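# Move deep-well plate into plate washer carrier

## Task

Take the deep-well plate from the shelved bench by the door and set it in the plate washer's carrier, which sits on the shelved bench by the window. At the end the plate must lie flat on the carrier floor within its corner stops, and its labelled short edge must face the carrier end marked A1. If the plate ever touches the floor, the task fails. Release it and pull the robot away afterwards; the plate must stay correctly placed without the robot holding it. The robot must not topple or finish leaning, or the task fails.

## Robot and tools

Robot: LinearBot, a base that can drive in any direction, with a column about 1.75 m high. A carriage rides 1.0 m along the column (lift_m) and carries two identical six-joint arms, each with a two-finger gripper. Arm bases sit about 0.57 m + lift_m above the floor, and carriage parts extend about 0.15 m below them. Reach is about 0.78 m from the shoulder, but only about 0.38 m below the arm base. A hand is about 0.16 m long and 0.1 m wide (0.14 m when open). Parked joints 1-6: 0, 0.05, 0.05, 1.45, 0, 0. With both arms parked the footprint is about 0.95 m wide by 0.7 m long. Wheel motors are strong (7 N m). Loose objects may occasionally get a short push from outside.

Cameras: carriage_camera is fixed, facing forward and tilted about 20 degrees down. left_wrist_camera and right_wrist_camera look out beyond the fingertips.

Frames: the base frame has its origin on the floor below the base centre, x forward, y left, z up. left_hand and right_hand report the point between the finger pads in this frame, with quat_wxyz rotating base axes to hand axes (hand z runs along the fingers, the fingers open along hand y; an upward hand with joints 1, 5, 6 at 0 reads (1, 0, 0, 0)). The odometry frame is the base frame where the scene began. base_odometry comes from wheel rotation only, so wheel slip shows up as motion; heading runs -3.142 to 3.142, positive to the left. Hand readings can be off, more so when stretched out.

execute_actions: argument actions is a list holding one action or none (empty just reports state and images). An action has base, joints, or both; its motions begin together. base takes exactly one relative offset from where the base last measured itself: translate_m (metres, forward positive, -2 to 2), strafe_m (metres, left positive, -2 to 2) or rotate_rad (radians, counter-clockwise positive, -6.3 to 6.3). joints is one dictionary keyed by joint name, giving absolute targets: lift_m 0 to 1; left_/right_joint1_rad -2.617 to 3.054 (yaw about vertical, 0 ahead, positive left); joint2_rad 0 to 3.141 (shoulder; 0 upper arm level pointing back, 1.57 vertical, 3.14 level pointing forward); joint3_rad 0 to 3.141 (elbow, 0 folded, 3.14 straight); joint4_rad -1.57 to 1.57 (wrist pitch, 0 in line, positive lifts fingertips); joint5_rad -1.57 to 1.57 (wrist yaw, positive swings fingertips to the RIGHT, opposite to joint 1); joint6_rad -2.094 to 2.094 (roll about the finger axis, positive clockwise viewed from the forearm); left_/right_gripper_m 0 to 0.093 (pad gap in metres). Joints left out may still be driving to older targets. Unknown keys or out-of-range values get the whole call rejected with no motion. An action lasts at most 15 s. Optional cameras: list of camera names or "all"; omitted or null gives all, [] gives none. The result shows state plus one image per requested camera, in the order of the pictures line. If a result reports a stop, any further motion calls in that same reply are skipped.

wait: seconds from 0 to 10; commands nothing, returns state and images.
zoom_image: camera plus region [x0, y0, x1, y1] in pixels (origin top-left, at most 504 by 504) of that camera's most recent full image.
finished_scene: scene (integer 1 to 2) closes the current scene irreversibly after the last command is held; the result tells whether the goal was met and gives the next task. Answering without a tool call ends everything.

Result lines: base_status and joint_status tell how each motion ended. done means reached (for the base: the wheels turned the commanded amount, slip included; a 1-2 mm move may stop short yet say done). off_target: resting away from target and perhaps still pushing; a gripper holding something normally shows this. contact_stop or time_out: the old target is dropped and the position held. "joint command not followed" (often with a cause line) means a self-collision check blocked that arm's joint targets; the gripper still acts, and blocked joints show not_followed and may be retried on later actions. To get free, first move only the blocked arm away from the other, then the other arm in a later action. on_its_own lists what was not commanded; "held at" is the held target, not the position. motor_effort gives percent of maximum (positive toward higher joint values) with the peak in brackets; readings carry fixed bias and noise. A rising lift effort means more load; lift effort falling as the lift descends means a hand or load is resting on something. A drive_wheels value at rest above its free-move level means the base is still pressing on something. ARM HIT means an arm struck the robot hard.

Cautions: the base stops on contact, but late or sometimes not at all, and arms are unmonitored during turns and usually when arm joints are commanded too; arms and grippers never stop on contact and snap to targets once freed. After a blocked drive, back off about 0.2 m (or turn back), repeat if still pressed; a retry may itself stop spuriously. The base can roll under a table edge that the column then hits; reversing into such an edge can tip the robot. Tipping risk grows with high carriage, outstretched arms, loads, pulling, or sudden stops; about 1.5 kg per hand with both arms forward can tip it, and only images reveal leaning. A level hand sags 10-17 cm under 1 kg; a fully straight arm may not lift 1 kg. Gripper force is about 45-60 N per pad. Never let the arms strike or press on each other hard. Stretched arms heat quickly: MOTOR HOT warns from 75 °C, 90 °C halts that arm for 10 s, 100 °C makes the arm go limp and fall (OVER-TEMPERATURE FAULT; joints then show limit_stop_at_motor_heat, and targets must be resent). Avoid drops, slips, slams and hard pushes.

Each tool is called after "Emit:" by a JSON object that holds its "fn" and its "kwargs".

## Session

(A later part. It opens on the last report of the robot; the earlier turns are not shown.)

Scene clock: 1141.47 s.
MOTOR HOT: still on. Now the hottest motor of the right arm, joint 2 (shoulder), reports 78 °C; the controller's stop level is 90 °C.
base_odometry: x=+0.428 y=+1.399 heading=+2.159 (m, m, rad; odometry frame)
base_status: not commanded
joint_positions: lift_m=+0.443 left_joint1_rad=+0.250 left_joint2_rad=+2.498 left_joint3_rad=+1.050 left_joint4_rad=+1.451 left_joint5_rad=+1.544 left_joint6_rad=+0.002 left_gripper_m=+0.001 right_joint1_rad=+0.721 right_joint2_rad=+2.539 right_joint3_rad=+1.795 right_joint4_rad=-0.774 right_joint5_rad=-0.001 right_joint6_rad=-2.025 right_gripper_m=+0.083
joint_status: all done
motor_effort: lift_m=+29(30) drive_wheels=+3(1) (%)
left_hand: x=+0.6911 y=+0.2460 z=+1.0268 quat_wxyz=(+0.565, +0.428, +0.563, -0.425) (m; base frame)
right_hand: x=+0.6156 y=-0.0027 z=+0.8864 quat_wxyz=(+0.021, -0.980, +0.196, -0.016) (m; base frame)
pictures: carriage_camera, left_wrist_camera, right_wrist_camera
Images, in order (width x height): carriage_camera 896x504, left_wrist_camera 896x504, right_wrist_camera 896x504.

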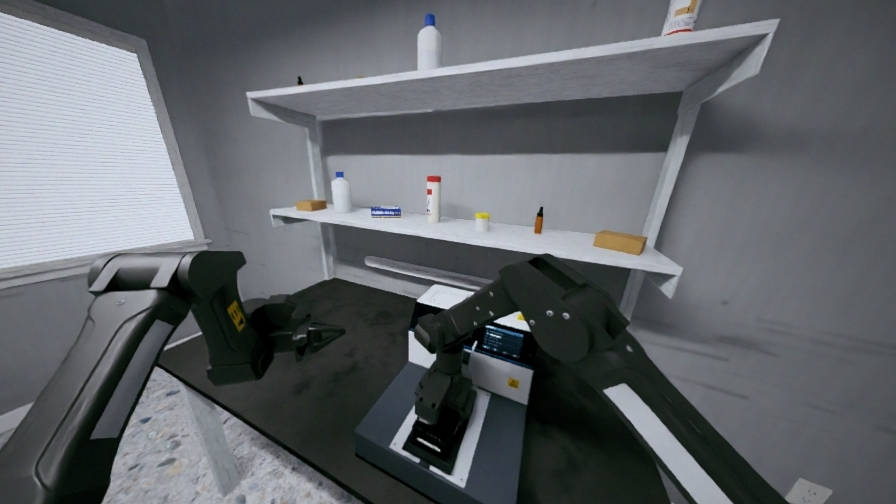

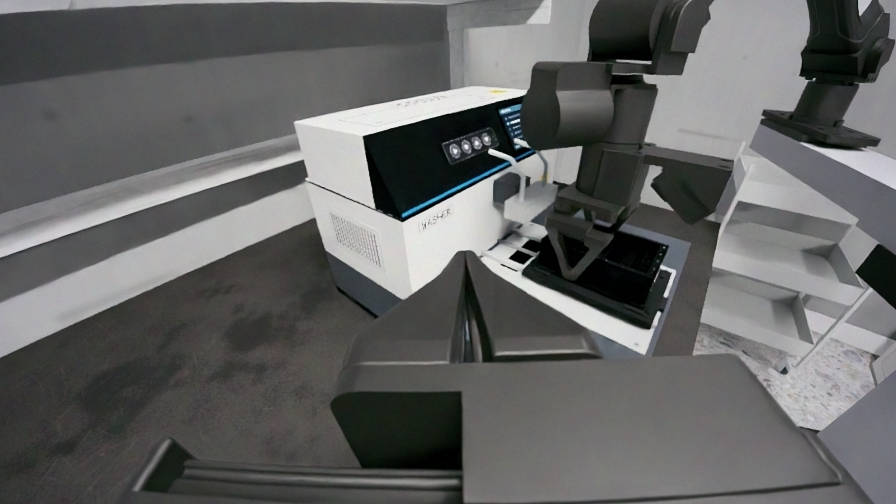

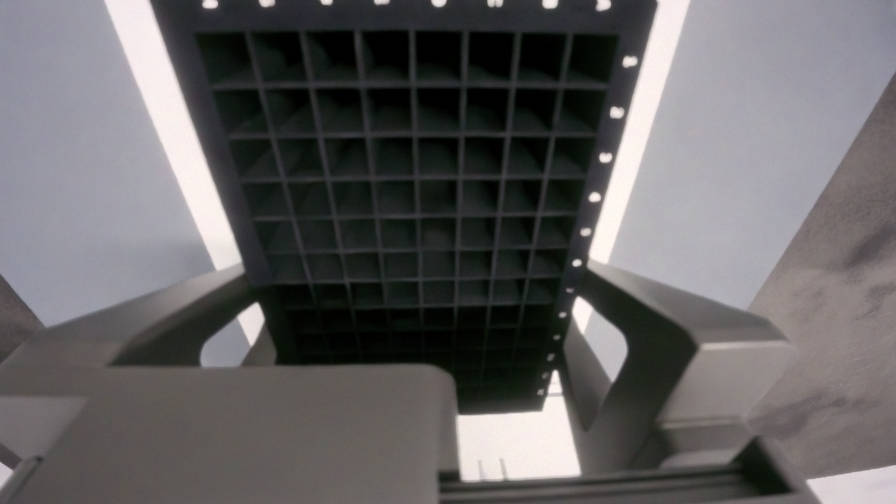

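Emit:
{"fn": "execute_actions", "kwargs": {"actions": [{"joints": {"lift_m": 0.446, "right_gripper_m": 0.093}}]}}

Emit:
{"fn": "zoom_image", "kwargs": {"camera": "left_wrist_camera", "region": [600, 250, 690, 340]}}

Emit:
{"fn": "zoom_image", "kwargs": {"camera": "left_wrist_camera", "region": [505, 225, 595, 300]}}

Scene clock: 1166.10 s.
MOTOR HOT: still on. Now the hottest motor of the right arm, joint 2 (shoulder), reports 78 °C; the controller's stop level is 90 °C.
base_odometry: x=+0.428 y=+1.399 heading=+2.159 (m, m, rad; odometry frame)
base_status: not commanded
joint_positions: lift_m=+0.446 left_joint1_rad=+0.250 left_joint2_rad=+2.496 left_joint3_rad=+1.050 left_joint4_rad=+1.453 left_joint5_rad=+1.544 left_joint6_rad=+0.002 left_gripper_m=+0.001 right_joint1_rad=+0.721 right_joint2_rad=+2.539 right_joint3_rad=+1.795 right_joint4_rad=-0.769 right_joint5_rad=+0.000 right_joint6_rad=-2.025 right_gripper_m=+0.093
joint_status: all done
motor_effort: lift_m=+33(36) drive_wheels=+2(2) (%)
left_hand: x=+0.6912 y=+0.2461 z=+1.0303 quat_wxyz=(+0.566, +0.429, +0.562, -0.424) (m; base frame)
right_hand: x=+0.6165 y=-0.0020 z=+0.8887 quat_wxyz=(+0.023, -0.980, +0.196, -0.017) (m; base frame)
pictures: carriage_camera, left_wrist_camera, right_wrist_camera
Images, in order (width x height): carriage_camera 896x504, left_wrist_camera 896x504, right_wrist_camera 896x504.

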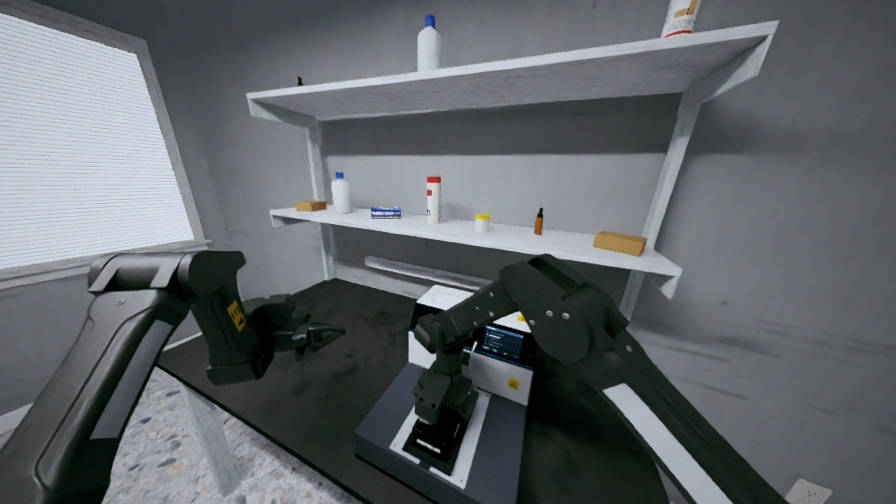

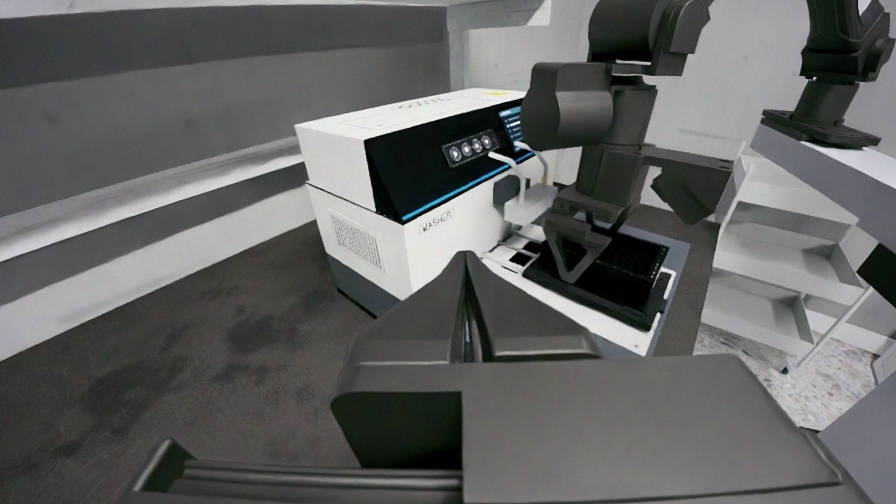

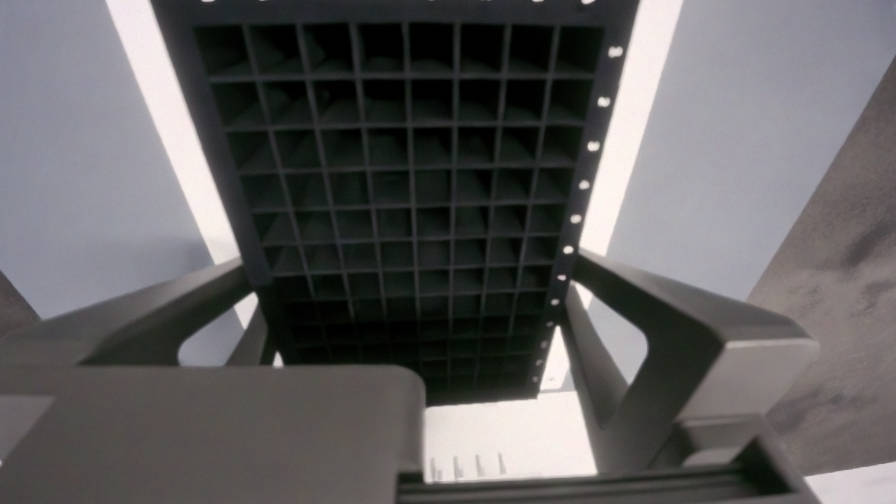

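Region (600, 250, 690, 340) of left_wrist_camera's 896x504 image, scaled by 5.600, with more detail than that image has.

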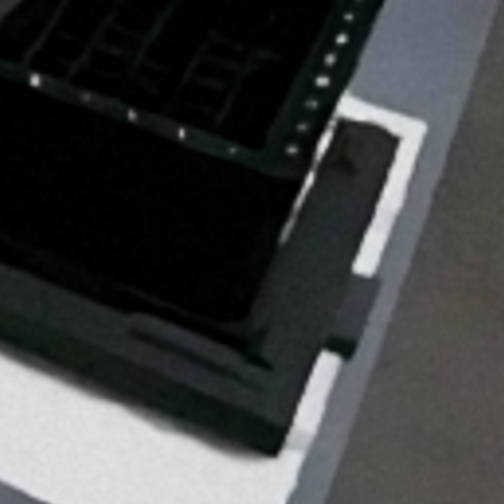

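Region (505, 225, 595, 300) of left_wrist_camera's 896x504 image, scaled by 5.600, with more detail than that image has.

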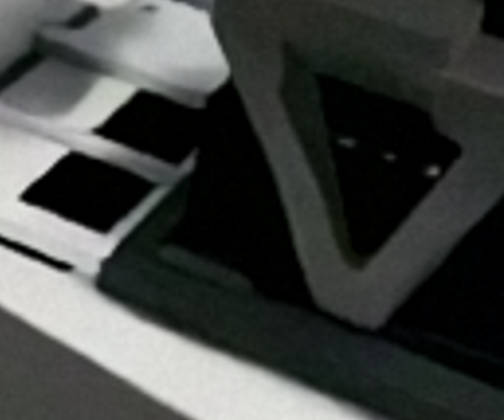

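Emit:
{"fn": "execute_actions", "kwargs": {"actions": [{"joints": {"lift_m": 0.54}}]}}

Scene clock: 1184.03 s.
MOTOR HOT: still on. Now the hottest motor of the right arm, joint 2 (shoulder), reports 78 °C; the controller's stop level is 90 °C.
base_odometry: x=+0.428 y=+1.399 heading=+2.159 (m, m, rad; odometry frame)
base_status: not commanded
joint_positions: lift_m=+0.540 left_joint1_rad=+0.250 left_joint2_rad=+2.496 left_joint3_rad=+1.050 left_joint4_rad=+1.455 left_joint5_rad=+1.544 left_joint6_rad=+0.002 left_gripper_m=+0.001 right_joint1_rad=+0.721 right_joint2_rad=+2.537 right_joint3_rad=+1.795 right_joint4_rad=-0.768 right_joint5_rad=+0.001 right_joint6_rad=-2.025 right_gripper_m=+0.093
joint_status: all done
motor_effort: lift_m=+31(39) drive_wheels=+2(1) (%)
left_hand: x=+0.6911 y=+0.2461 z=+1.1245 quat_wxyz=(+0.566, +0.429, +0.562, -0.423) (m; base frame)
right_hand: x=+0.6172 y=-0.0016 z=+0.9839 quat_wxyz=(+0.024, -0.980, +0.196, -0.019) (m; base frame)
pictures: carriage_camera, left_wrist_camera, right_wrist_camera
Images, in order (width x height): carriage_camera 896x504, left_wrist_camera 896x504, right_wrist_camera 896x504.

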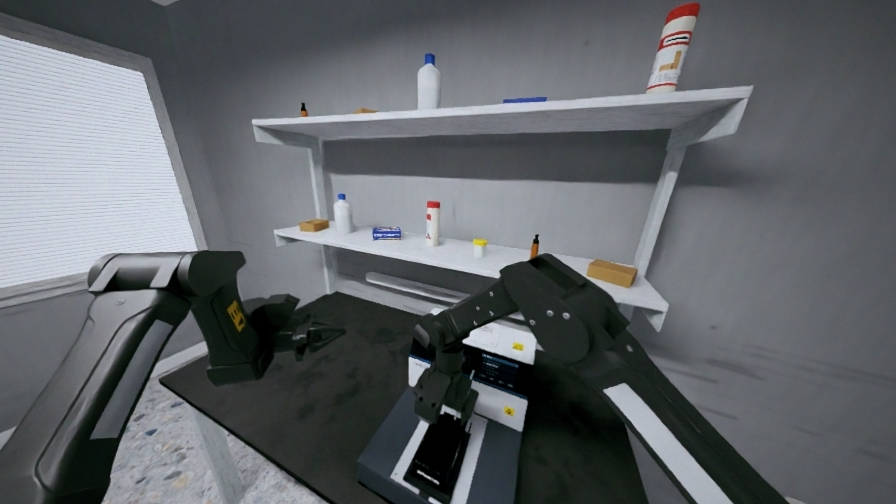

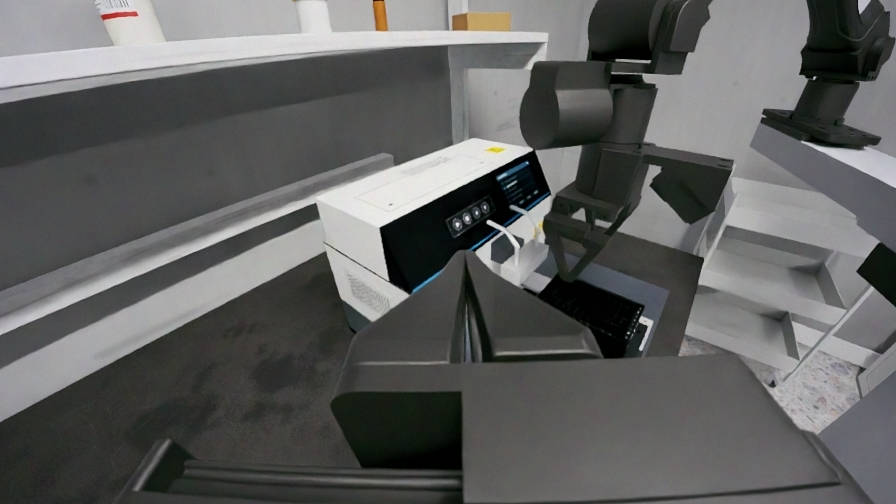

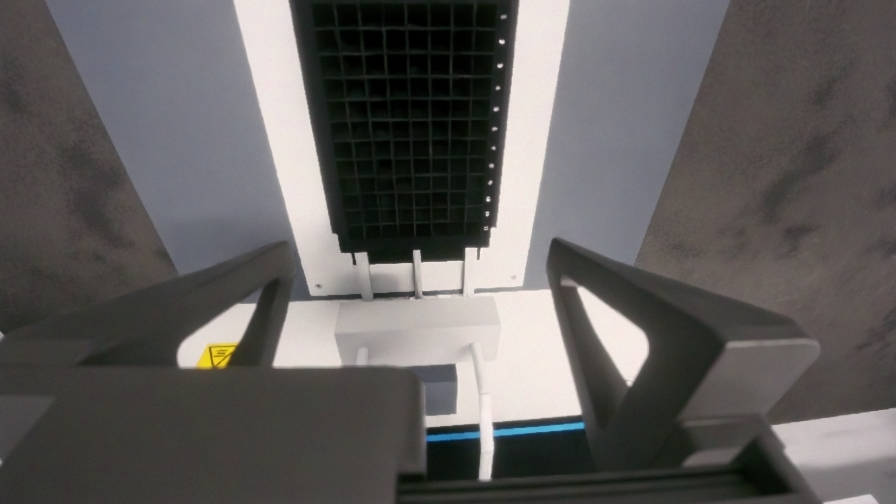

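Emit:
{"fn": "zoom_image", "kwargs": {"camera": "right_wrist_camera", "region": [230, 0, 580, 300]}}

Emit:
{"fn": "zoom_image", "kwargs": {"camera": "carriage_camera", "region": [380, 400, 510, 504]}}

Region (230, 0, 580, 300) of right_wrist_camera's 896x504 image, scaled by 1.440, with more detail than that image has; it fills the top 432 rows of this view, and the rest is white.

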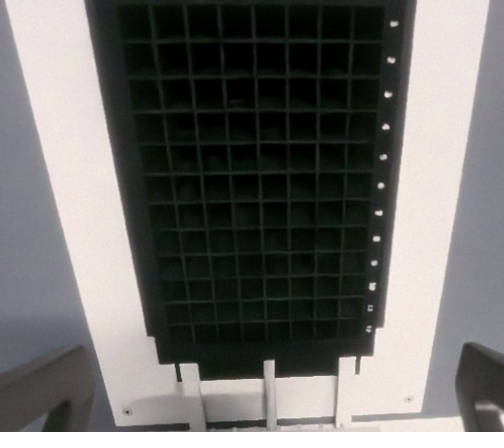

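Region (380, 400, 510, 504) of carriage_camera's 896x504 image, scaled by 3.877, with more detail than that image has; it fills the top 403 rows of this view, and the rest is white.

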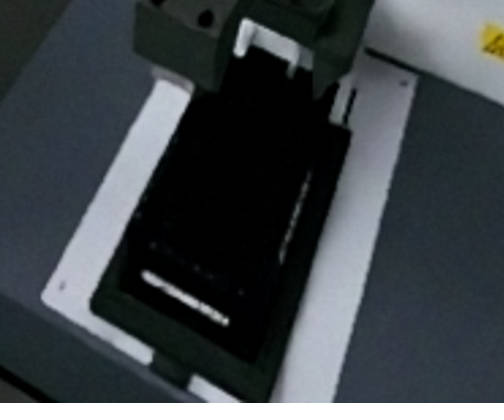

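Emit:
{"fn": "execute_actions", "kwargs": {"actions": [{"base": {"translate_m": -0.1}}]}}

Scene clock: 1197.33 s.
MOTOR HOT: still on. Now the hottest motor of the right arm, joint 2 (shoulder), reports 77 °C; the controller's stop level is 90 °C.
base_odometry: x=+0.484 y=+1.316 heading=+2.158 (m, m, rad; odometry frame)
base_status: done
joint_positions: lift_m=+0.540 left_joint1_rad=+0.250 left_joint2_rad=+2.496 left_joint3_rad=+1.050 left_joint4_rad=+1.455 left_joint5_rad=+1.544 left_joint6_rad=+0.002 left_gripper_m=+0.001 right_joint1_rad=+0.721 right_joint2_rad=+2.537 right_joint3_rad=+1.795 right_joint4_rad=-0.767 right_joint5_rad=+0.001 right_joint6_rad=-2.025 right_gripper_m=+0.093
joint_status: not commanded
motor_effort: lift_m=+31(31) drive_wheels=-1(12) (%)
left_hand: x=+0.6911 y=+0.2461 z=+1.1245 quat_wxyz=(+0.566, +0.429, +0.562, -0.423) (m; base frame)
right_hand: x=+0.6173 y=-0.0015 z=+0.9840 quat_wxyz=(+0.024, -0.980, +0.196, -0.019) (m; base frame)
pictures: carriage_camera, left_wrist_camera, right_wrist_camera
Images, in order (width x height): carriage_camera 896x504, left_wrist_camera 896x504, right_wrist_camera 896x504.

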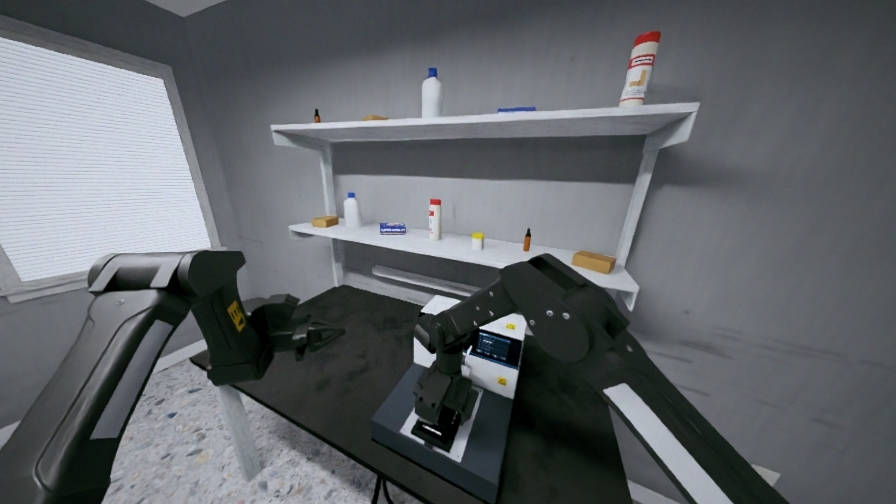

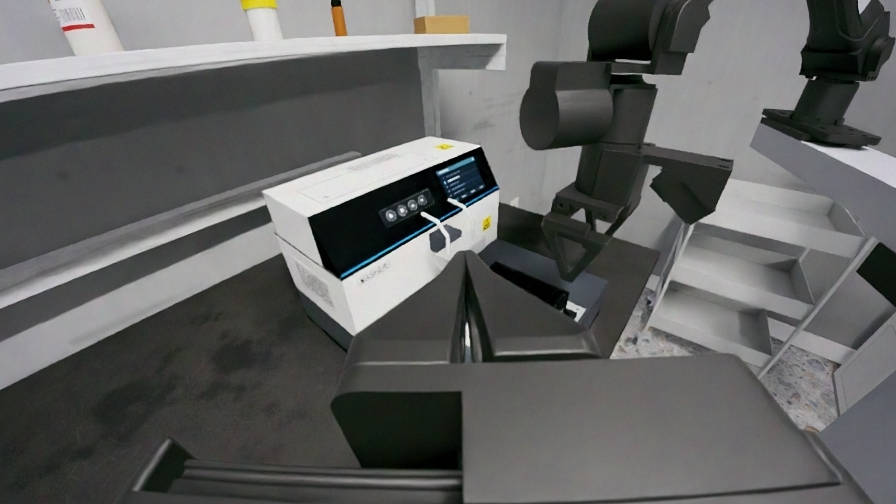

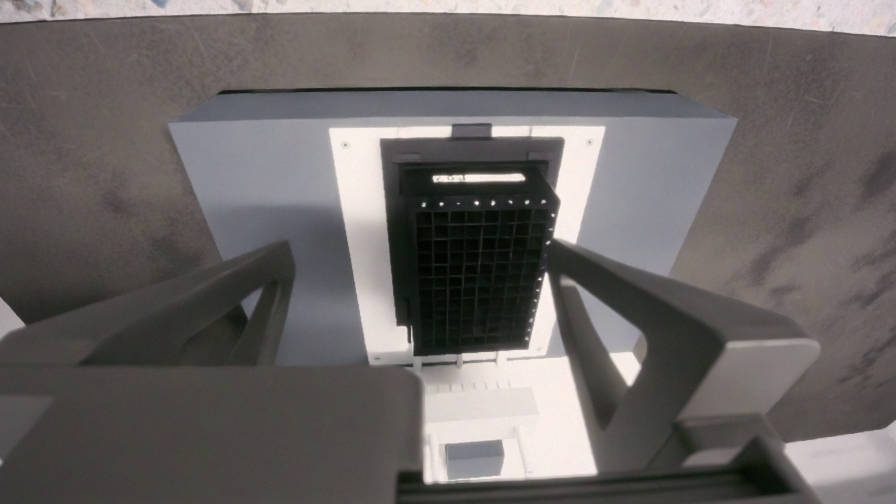

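Emit:
{"fn": "zoom_image", "kwargs": {"camera": "right_wrist_camera", "region": [370, 120, 580, 230]}}

Emit:
{"fn": "zoom_image", "kwargs": {"camera": "right_wrist_camera", "region": [370, 130, 470, 365]}}

Region (370, 120, 580, 230) of right_wrist_camera's 896x504 image, scaled by 2.400, with more detail than that image has; it fills the top 264 rows of this view, and the rest is white.

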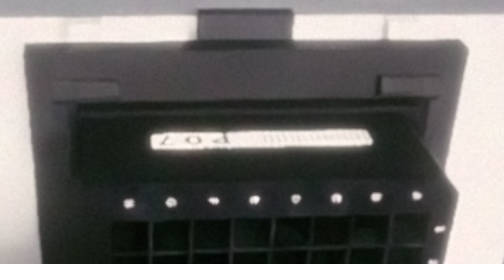

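Region (370, 130, 470, 365) of right_wrist_camera's 896x504 image, scaled by 2.145, with more detail than that image has; it fills the left 214 columns of this view, and the rest is white.

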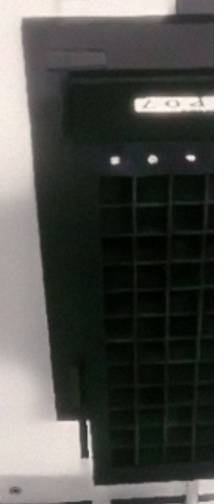

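Emit:
{"fn": "zoom_image", "kwargs": {"camera": "right_wrist_camera", "region": [375, 130, 445, 215]}}

Emit:
{"fn": "zoom_image", "kwargs": {"camera": "right_wrist_camera", "region": [380, 270, 450, 362]}}

Emit:
{"fn": "zoom_image", "kwargs": {"camera": "right_wrist_camera", "region": [505, 130, 575, 215]}}

Region (375, 130, 445, 215) of right_wrist_camera's 896x504 image, scaled by 5.929, with more detail than that image has; it fills the left 415 columns of this view, and the rest is white.

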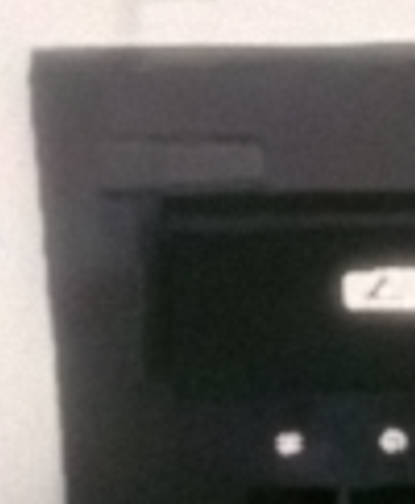

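Region (380, 270, 450, 362) of right_wrist_camera's 896x504 image, scaled by 5.478, with more detail than that image has; it fills the left 383 columns of this view, and the rest is white.

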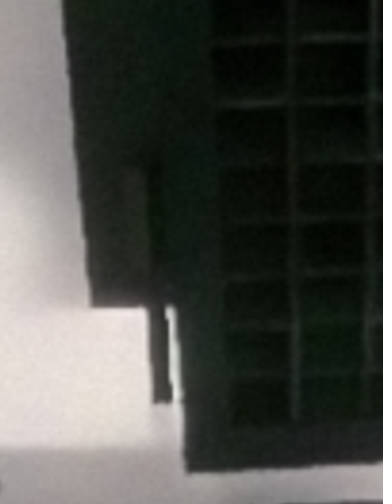

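Region (505, 130, 575, 215) of right_wrist_camera's 896x504 image, scaled by 5.929, with more detail than that image has; it fills the left 415 columns of this view, and the rest is white.

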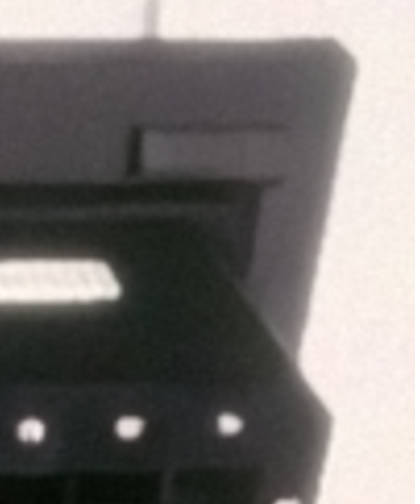

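Emit:
{"fn": "execute_actions", "kwargs": {"actions": [{"base": {"translate_m": -0.25}, "joints": {"left_joint1_rad": 0, "left_joint2_rad": 0.05, "left_joint3_rad": 0.05, "left_joint4_rad": 1.45, "left_joint5_rad": 0, "left_joint6_rad": 0, "right_joint1_rad": 0, "right_joint2_rad": 0.05, "right_joint3_rad": 0.05, "right_joint4_rad": 1.45, "right_joint5_rad": 0, "right_joint6_rad": 0}}]}}

Scene clock: 1261.77 s.
MOTOR HOT: still on. Now the hottest motor of the right arm, joint 2 (shoulder), reports 77 °C; the controller's stop level is 90 °C.
base_odometry: x=+0.622 y=+1.108 heading=+2.158 (m, m, rad; odometry frame)
base_status: done
joint_positions: lift_m=+0.540 left_joint1_rad=-0.010 left_joint2_rad=+0.060 left_joint3_rad=+0.072 left_joint4_rad=+1.456 left_joint5_rad=+0.009 left_joint6_rad=+0.002 left_gripper_m=+0.001 right_joint1_rad=+0.005 right_joint2_rad=+0.055 right_joint3_rad=+0.063 right_joint4_rad=+1.457 right_joint5_rad=+0.006 right_joint6_rad=-0.009 right_gripper_m=+0.093
joint_status: all done
motor_effort: lift_m=+31(31) drive_wheels=+2(15) (%)
left_hand: x=+0.2877 y=+0.3120 z=+1.5242 quat_wxyz=(+0.999, +0.005, +0.052, -0.004) (m; base frame)
right_hand: x=+0.2885 y=-0.3147 z=+1.5218 quat_wxyz=(+0.999, +0.002, +0.053, -0.002) (m; base frame)
pictures: carriage_camera, left_wrist_camera, right_wrist_camera
Images, in order (width x height): carriage_camera 896x504, left_wrist_camera 896x504, right_wrist_camera 896x504.

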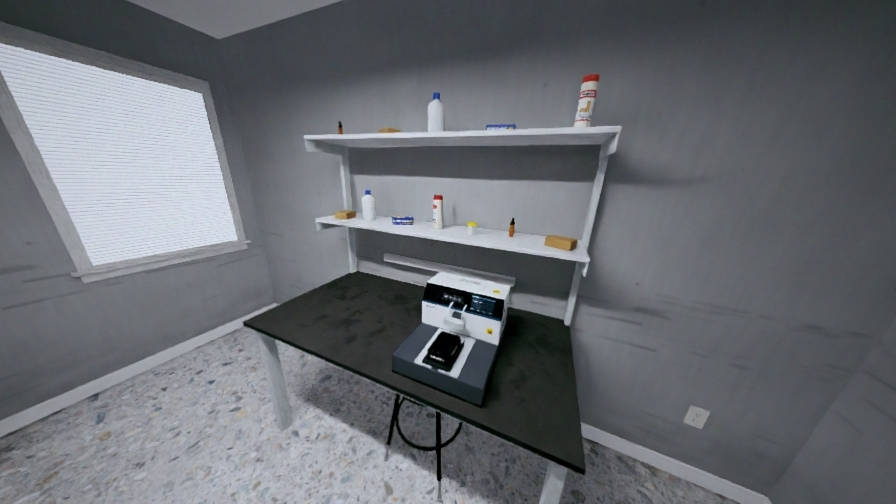

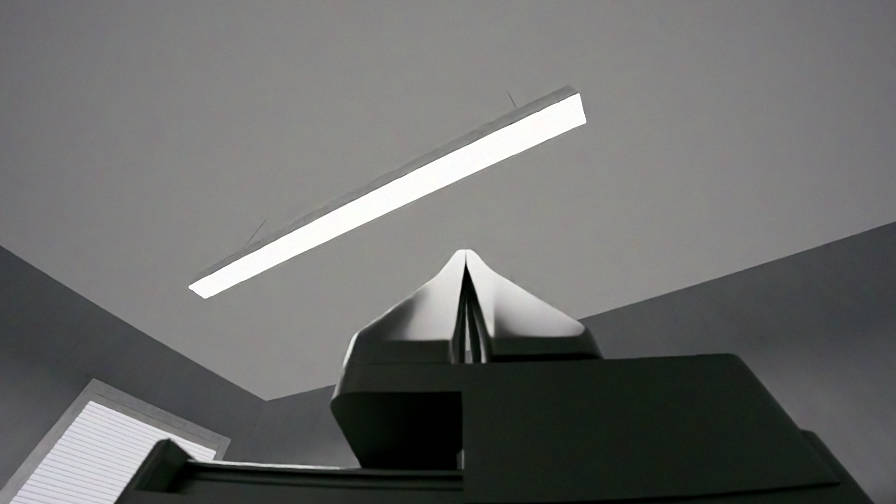

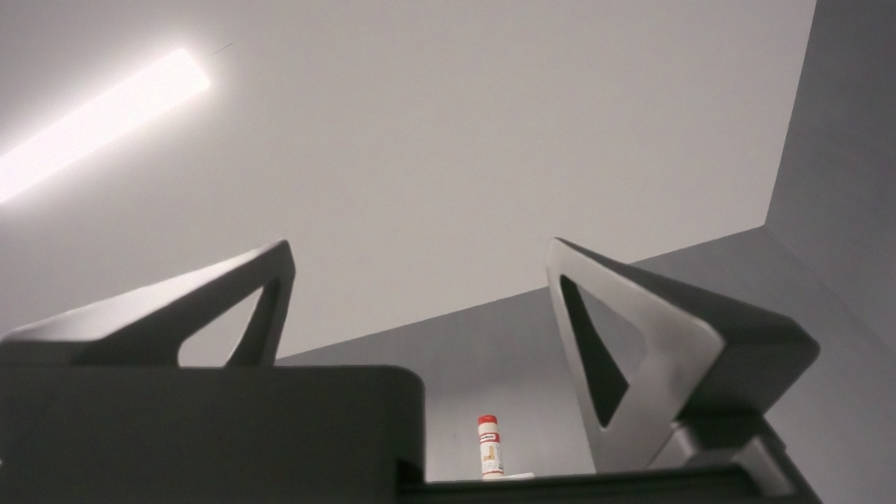

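Emit:
{"fn": "zoom_image", "kwargs": {"camera": "carriage_camera", "region": [400, 310, 500, 390]}}

Region (400, 310, 500, 390) of carriage_camera's 896x504 image, scaled by 5.040, with more detail than that image has; it fills the top 403 rows of this view, and the rest is white.

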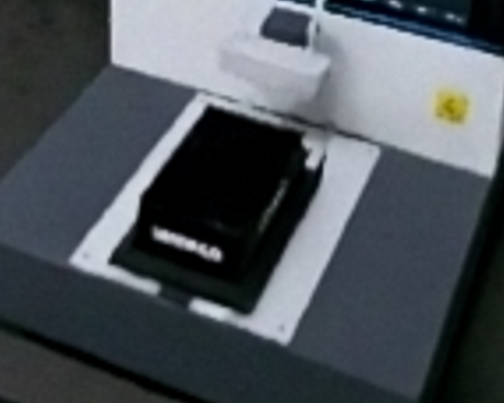

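Emit:
{"fn": "finished_scene", "kwargs": {"scene": 2}}

The scene is finished: the task was done.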